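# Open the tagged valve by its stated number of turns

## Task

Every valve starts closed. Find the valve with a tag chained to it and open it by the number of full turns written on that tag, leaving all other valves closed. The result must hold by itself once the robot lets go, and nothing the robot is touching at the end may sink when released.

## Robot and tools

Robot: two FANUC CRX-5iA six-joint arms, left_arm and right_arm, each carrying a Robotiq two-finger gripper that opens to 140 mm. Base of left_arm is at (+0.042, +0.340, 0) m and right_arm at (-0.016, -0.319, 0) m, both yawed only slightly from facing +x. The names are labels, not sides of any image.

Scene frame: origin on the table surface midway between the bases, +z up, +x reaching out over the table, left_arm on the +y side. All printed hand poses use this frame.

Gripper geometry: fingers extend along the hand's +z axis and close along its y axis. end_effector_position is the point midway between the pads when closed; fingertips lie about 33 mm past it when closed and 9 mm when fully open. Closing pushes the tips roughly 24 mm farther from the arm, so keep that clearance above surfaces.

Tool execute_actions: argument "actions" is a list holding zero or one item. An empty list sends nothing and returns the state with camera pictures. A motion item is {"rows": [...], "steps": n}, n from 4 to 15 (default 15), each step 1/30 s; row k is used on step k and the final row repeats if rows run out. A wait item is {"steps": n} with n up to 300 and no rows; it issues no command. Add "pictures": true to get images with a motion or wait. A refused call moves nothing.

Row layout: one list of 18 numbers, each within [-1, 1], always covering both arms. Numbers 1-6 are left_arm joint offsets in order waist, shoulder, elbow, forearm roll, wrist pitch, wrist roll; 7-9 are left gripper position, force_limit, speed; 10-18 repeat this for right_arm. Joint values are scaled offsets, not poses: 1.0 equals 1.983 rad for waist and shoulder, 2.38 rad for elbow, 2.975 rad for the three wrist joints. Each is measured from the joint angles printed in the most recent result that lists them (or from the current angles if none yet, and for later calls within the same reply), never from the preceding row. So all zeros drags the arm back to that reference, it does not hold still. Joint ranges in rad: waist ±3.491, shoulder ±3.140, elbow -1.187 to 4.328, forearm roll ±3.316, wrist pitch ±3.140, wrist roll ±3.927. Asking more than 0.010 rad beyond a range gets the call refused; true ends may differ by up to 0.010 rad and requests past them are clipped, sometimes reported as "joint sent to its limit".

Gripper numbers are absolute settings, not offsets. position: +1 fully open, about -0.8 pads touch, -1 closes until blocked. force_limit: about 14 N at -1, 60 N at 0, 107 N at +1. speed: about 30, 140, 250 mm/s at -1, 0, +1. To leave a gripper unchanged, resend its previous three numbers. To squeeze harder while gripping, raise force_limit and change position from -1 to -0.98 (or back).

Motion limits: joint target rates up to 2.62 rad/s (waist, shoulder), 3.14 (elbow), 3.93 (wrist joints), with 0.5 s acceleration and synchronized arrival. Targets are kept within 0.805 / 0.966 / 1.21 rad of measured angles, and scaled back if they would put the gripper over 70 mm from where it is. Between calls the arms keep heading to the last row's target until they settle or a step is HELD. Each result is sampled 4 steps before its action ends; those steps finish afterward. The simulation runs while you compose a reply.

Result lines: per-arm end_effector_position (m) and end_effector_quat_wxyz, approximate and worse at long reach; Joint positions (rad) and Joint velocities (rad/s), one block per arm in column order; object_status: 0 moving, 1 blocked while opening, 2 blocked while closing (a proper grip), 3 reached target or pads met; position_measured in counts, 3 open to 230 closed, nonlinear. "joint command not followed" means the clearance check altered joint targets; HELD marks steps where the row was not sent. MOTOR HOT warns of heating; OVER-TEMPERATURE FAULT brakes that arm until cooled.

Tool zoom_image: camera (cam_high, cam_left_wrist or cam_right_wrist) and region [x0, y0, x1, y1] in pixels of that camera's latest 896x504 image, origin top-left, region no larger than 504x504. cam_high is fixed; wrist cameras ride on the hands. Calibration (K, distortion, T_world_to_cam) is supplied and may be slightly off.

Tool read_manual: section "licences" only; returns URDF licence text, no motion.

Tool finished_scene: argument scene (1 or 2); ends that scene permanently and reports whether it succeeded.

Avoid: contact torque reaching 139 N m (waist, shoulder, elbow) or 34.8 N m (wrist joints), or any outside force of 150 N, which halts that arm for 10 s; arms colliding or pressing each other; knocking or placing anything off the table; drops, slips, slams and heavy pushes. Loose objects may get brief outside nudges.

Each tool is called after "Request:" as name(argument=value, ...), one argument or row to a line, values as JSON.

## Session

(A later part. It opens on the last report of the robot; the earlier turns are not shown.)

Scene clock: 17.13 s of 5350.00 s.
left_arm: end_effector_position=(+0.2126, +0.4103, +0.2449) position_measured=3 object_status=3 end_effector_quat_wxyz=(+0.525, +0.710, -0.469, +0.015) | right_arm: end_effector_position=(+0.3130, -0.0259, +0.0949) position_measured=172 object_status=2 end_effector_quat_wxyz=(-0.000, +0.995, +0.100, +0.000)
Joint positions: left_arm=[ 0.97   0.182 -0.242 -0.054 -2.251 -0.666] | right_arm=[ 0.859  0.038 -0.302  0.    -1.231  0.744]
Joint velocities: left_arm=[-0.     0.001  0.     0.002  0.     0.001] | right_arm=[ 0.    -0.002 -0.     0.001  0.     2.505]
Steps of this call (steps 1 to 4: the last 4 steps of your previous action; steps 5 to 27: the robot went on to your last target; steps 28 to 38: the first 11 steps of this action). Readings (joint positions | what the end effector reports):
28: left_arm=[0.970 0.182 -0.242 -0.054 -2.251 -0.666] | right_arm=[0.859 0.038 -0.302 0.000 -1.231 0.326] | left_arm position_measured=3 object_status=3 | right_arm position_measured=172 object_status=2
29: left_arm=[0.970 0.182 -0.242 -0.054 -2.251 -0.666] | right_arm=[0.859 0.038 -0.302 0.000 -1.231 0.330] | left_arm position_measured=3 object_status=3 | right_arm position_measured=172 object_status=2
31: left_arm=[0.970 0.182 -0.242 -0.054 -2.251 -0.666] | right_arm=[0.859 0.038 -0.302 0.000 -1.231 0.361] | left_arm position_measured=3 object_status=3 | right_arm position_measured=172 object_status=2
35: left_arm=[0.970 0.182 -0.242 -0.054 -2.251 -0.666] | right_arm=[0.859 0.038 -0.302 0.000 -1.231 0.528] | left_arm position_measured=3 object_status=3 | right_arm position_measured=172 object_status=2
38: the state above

Go to H=3.2.

Request:
execute_actions(
  actions=[
    {"rows":[[0,0,0,0,0,0,1,0,0,0,0,0,0,0,0.826,-1,0.8,0]],"steps":15},
  ],
)

Request:
execute_actions(
  actions=[
    {"steps":16},
  ],
  pictures=true,
)

Scene clock: 17.63 s of 5350.00 s.
left_arm: end_effector_position=(+0.2126, +0.4103, +0.2449) position_measured=3 object_status=3 end_effector_quat_wxyz=(+0.525, +0.710, -0.469, +0.015) | right_arm: end_effector_position=(+0.3130, -0.0259, +0.0950) position_measured=172 object_status=2 end_effector_quat_wxyz=(+0.000, +0.572, +0.820, +0.000)
Joint positions: left_arm=[ 0.97   0.182 -0.242 -0.054 -2.251 -0.666] | right_arm=[ 0.859  0.038 -0.302  0.    -1.231  2.467]
Joint velocities: left_arm=[ 0.    -0.     0.    -0.002  0.    -0.   ] | right_arm=[-0.     0.001 -0.001 -0.001 -0.001  3.315]
Steps of this call (steps 1 to 4: the last 4 steps of your previous action; steps 5 to 15: the first 11 steps of this action). Readings (joint positions | what the end effector reports):
5: left_arm=[0.970 0.182 -0.242 -0.054 -2.251 -0.666] | right_arm=[0.859 0.038 -0.302 0.000 -1.231 1.265] | left_arm position_measured=3 object_status=3 | right_arm position_measured=172 object_status=2
6: left_arm=[0.970 0.182 -0.242 -0.054 -2.251 -0.666] | right_arm=[0.859 0.038 -0.302 0.000 -1.231 1.374] | left_arm position_measured=3 object_status=3 | right_arm position_measured=172 object_status=2
8: left_arm=[0.970 0.182 -0.242 -0.054 -2.251 -0.666] | right_arm=[0.859 0.038 -0.302 0.000 -1.231 1.612] | left_arm position_measured=3 object_status=3 | right_arm position_measured=172 object_status=2
12: left_arm=[0.970 0.182 -0.242 -0.054 -2.251 -0.666] | right_arm=[0.859 0.038 -0.302 0.000 -1.231 2.106] | left_arm position_measured=3 object_status=3 | right_arm position_measured=172 object_status=2
15: the state above

Scene clock: 18.17 s of 5350.00 s.
left_arm: end_effector_position=(+0.2126, +0.4103, +0.2449) position_measured=3 object_status=3 end_effector_quat_wxyz=(+0.525, +0.710, -0.469, +0.015) | right_arm: end_effector_position=(+0.3130, -0.0259, +0.0949) position_measured=172 object_status=2 end_effector_quat_wxyz=(+0.000, +0.239, +0.971, +0.000)
Joint positions: left_arm=[ 0.97   0.182 -0.242 -0.054 -2.251 -0.666] | right_arm=[ 0.859  0.038 -0.302  0.    -1.231  3.201]
Joint velocities: left_arm=[ 0.    -0.     0.     0.001 -0.     0.   ] | right_arm=[-0.001  0.    -0.    -0.     0.001  0.   ]
Kept back: nothing.
Steps of this call (steps 1 to 4: the last 4 steps of your previous action; steps 5 to 16: the robot went on to your last target). Readings (joint positions | what the end effector reports):
1: left_arm=[0.970 0.182 -0.242 -0.054 -2.251 -0.666] | right_arm=[0.859 0.038 -0.302 0.000 -1.231 2.575] | left_arm position_measured=3 object_status=3 | right_arm position_measured=172 object_status=2
2: left_arm=[0.970 0.182 -0.242 -0.054 -2.251 -0.666] | right_arm=[0.859 0.038 -0.302 0.000 -1.231 2.675] | left_arm position_measured=3 object_status=3 | right_arm position_measured=172 object_status=2
4: left_arm=[0.970 0.182 -0.242 -0.054 -2.251 -0.666] | right_arm=[0.859 0.038 -0.302 0.000 -1.231 2.849] | left_arm position_measured=3 object_status=3 | right_arm position_measured=172 object_status=2
8: left_arm=[0.970 0.182 -0.242 -0.054 -2.251 -0.666] | right_arm=[0.859 0.038 -0.302 0.000 -1.231 3.092] | left_arm position_measured=3 object_status=3 | right_arm position_measured=172 object_status=2
16: the state above
camera_calibration (this result's frames):
cam_left_wrist: T_world_to_cam=[[-0.655941, 0.0124523, 0.754709, -0.0627295], [-0.285783, 0.921331, -0.263585, -0.245744], [-0.698619, -0.388579, -0.60078, 0.650473], [0, 0, 0, 1]] pos_world=[0.343056, 0.479953, 0.373359]
cam_right_wrist: T_world_to_cam=[[0.429939, 0.901309, -0.0528522, -0.096594], [0.853792, -0.386842, 0.348413, -0.305572], [0.293582, -0.194921, -0.93585, 0.181686], [0, 0, 0, 1]] pos_world=[0.249085, 0.00426736, 0.27139]

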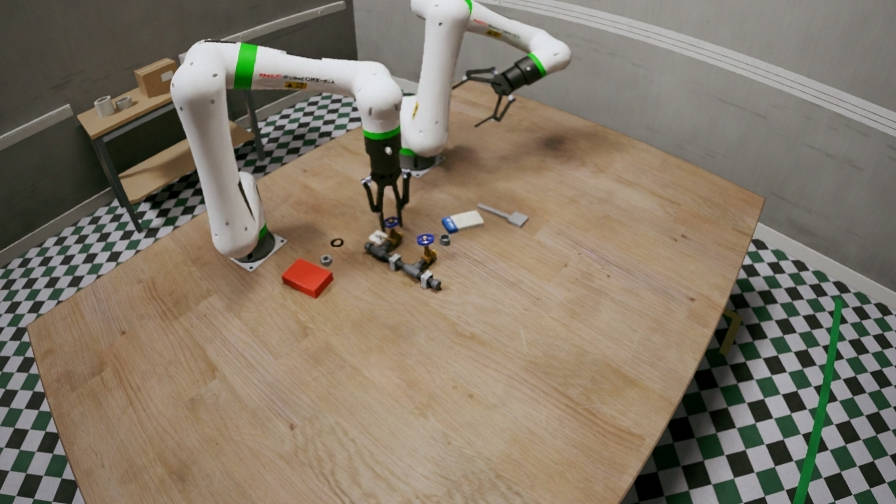

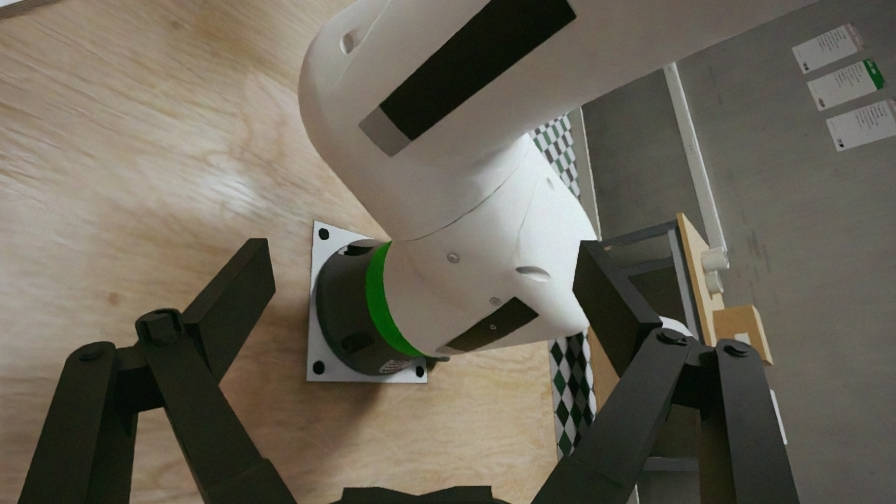

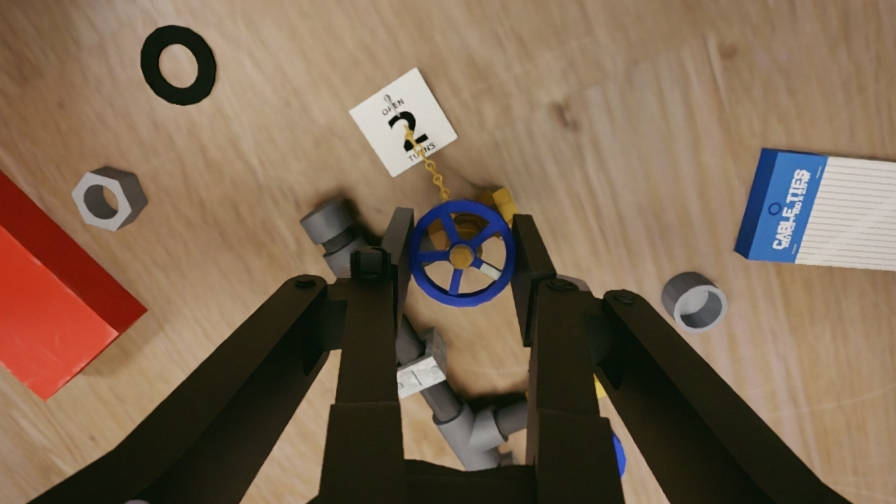

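Request:
zoom_image(
  camera="cam_right_wrist",
  region=[380, 180, 540, 330],
)

Region (380, 180, 540, 330) of cam_right_wrist's 896x504 image, scaled by 3.150, with more detail than that image has; it fills the top 472 rows of this view, and the rest is white.

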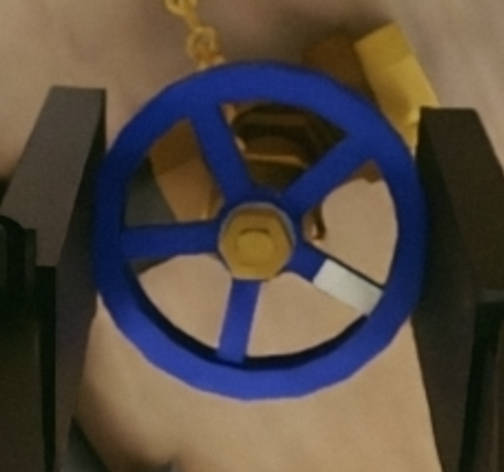

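Request:
execute_actions(
  actions=[
    {"rows":[[0,0,0,0,0,0,1,0,0,0,0,0,0,0,0.045,-1,0.8,0],[0,0,0,0,0,0,1,0,0,0,0,0,0,0,0.045,-1,0.8,0],[0,0,0,0,0,0,1,0,0,0,0,0,0,0,0.045,-1,0.8,0],[0,0,0,0,0,0,1,0,0,0,0,0,0,0,0.045,-1,0.8,0],[0,0,0,0,0,0,1,0,0,0,0,0,0,0,0.045,-1,0.8,0],[0,0,0,0,0,0,1,0,0,0,0,0,0,0,0.045,-1,0.8,0],[0,0,0,0,0,0,1,0,0,0,0,0,0,0,0.045,-1,0.8,0],[0,0,0,0,0,0,1,0,0,0,0,0,0,0,0.045,0.05,0,0.5]],"steps":15},
  ],
)

Request:
execute_actions(
  actions=[
    {"rows":[[0,0,0,0,0,0,1,0,0,0,-0.019,0.0496,0,-0.0527,0,0.05,0,0.5]],"steps":15},
  ],
  pictures=true,
)

Scene clock: 19.00 s of 5350.00 s.
left_arm: end_effector_position=(+0.2126, +0.4103, +0.2449) position_measured=3 object_status=3 end_effector_quat_wxyz=(+0.525, +0.710, -0.469, +0.015) | right_arm: end_effector_position=(+0.3131, -0.0257, +0.0949) position_measured=151 object_status=0 end_effector_quat_wxyz=(+0.000, +0.174, +0.985, +0.000)
Joint positions: left_arm=[ 0.97   0.182 -0.242 -0.054 -2.251 -0.666] | right_arm=[ 0.859  0.038 -0.302  0.    -1.23   3.335]
Joint velocities: left_arm=[-0.     0.001  0.     0.001  0.     0.   ] | right_arm=[ 0.001 -0.    -0.     0.     0.     0.001]
Steps of this call (steps 1 to 14: the robot went on to your last target; steps 15 to 25: the first 11 steps of this action). Readings (joint positions | what the end effector reports):
15: left_arm=[0.970 0.182 -0.242 -0.054 -2.251 -0.666] | right_arm=[0.859 0.038 -0.302 0.000 -1.231 3.201] | left_arm position_measured=3 object_status=3 | right_arm position_measured=172 object_status=2
16: left_arm=[0.970 0.182 -0.242 -0.054 -2.251 -0.666] | right_arm=[0.859 0.038 -0.302 0.000 -1.231 3.205] | left_arm position_measured=3 object_status=3 | right_arm position_measured=172 object_status=2
18: left_arm=[0.970 0.182 -0.242 -0.054 -2.251 -0.666] | right_arm=[0.859 0.038 -0.302 0.000 -1.231 3.236] | left_arm position_measured=3 object_status=3 | right_arm position_measured=172 object_status=2
22: left_arm=[0.970 0.182 -0.242 -0.054 -2.251 -0.666] | right_arm=[0.859 0.038 -0.302 0.000 -1.231 3.329] | left_arm position_measured=3 object_status=3 | right_arm position_measured=172 object_status=0
25: the state above

Scene clock: 19.50 s of 5350.00 s.
left_arm: end_effector_position=(+0.2126, +0.4103, +0.2449) position_measured=3 object_status=3 end_effector_quat_wxyz=(+0.525, +0.710, -0.469, +0.015) | right_arm: end_effector_position=(+0.3137, -0.0247, +0.1596) position_measured=123 object_status=3 end_effector_quat_wxyz=(-0.000, +0.174, +0.985, -0.000)
Joint positions: left_arm=[ 0.97   0.182 -0.242 -0.054 -2.251 -0.666] | right_arm=[ 0.859  0.    -0.184  0.    -1.387  3.335]
Joint velocities: left_arm=[ 0.    -0.001 -0.     0.002  0.     0.001] | right_arm=[ 0.001 -0.001  0.002  0.001 -0.005  0.   ]
Steps of this call (steps 1 to 4: the last 4 steps of your previous action; steps 5 to 15: the first 11 steps of this action, its rows measured from where the robot was after step 4). Readings (joint positions | what the end effector reports):
4: left_arm=[0.970 0.182 -0.242 -0.054 -2.251 -0.666] | right_arm=[0.859 0.038 -0.302 0.000 -1.231 3.335] | left_arm position_measured=3 object_status=3 | right_arm position_measured=123 object_status=0
5: left_arm=[0.970 0.182 -0.242 -0.054 -2.251 -0.666] | right_arm=[0.859 0.038 -0.302 0.000 -1.231 3.335] | left_arm position_measured=3 object_status=3 | right_arm position_measured=123 object_status=0
6: left_arm=[0.970 0.182 -0.242 -0.054 -2.251 -0.666] | right_arm=[0.859 0.038 -0.299 0.000 -1.235 3.335] | left_arm position_measured=3 object_status=3 | right_arm position_measured=123 object_status=0
8: left_arm=[0.970 0.182 -0.242 -0.054 -2.251 -0.666] | right_arm=[0.859 0.030 -0.276 0.000 -1.266 3.335] | left_arm position_measured=3 object_status=3 | right_arm position_measured=123 object_status=0
12: left_arm=[0.970 0.182 -0.242 -0.054 -2.251 -0.666] | right_arm=[0.859 0.003 -0.194 0.000 -1.374 3.335] | left_arm position_measured=3 object_status=3 | right_arm position_measured=123 object_status=3
15: the state above
camera_calibration (this result's frames):
cam_left_wrist: T_world_to_cam=[[-0.655941, 0.0124521, 0.754709, -0.0627295], [-0.285784, 0.921331, -0.263584, -0.245744], [-0.698619, -0.388579, -0.60078, 0.650473], [0, 0, 0, 1]] pos_world=[0.343056, 0.479953, 0.373359]
cam_right_wrist: T_world_to_cam=[[0.30573, 0.950585, -0.0540108, -0.0542526], [0.898, -0.269036, 0.348159, -0.339215], [0.316424, -0.154945, -0.935878, 0.236124], [0, 0, 0, 1]] pos_world=[0.246486, -0.00310311, 0.336154]

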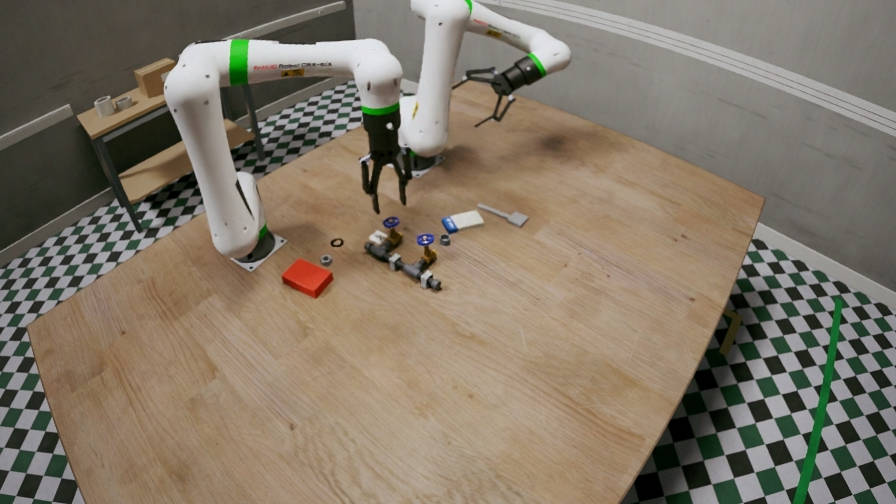

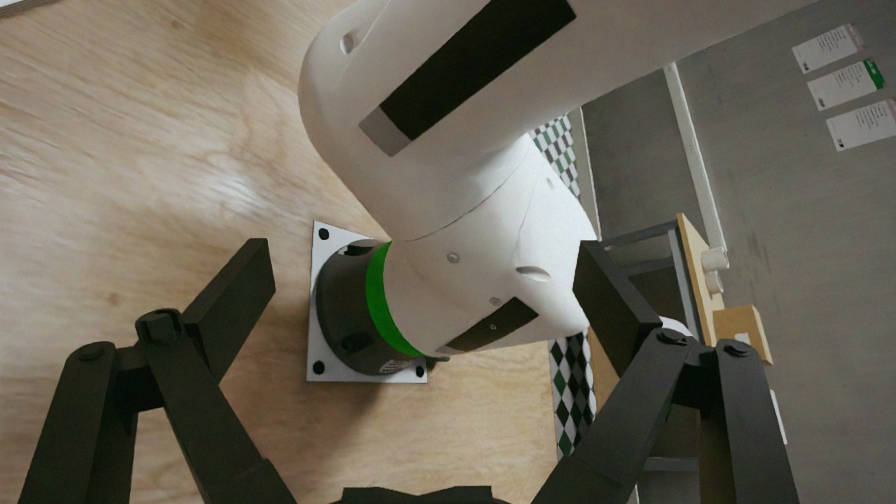

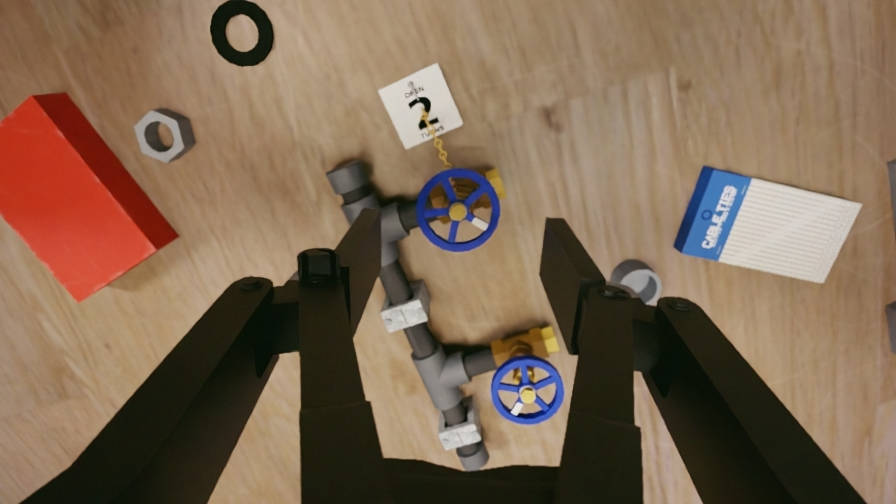

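Request:
finished_scene(
  scene=1,
)

The scene is finished: the task was done.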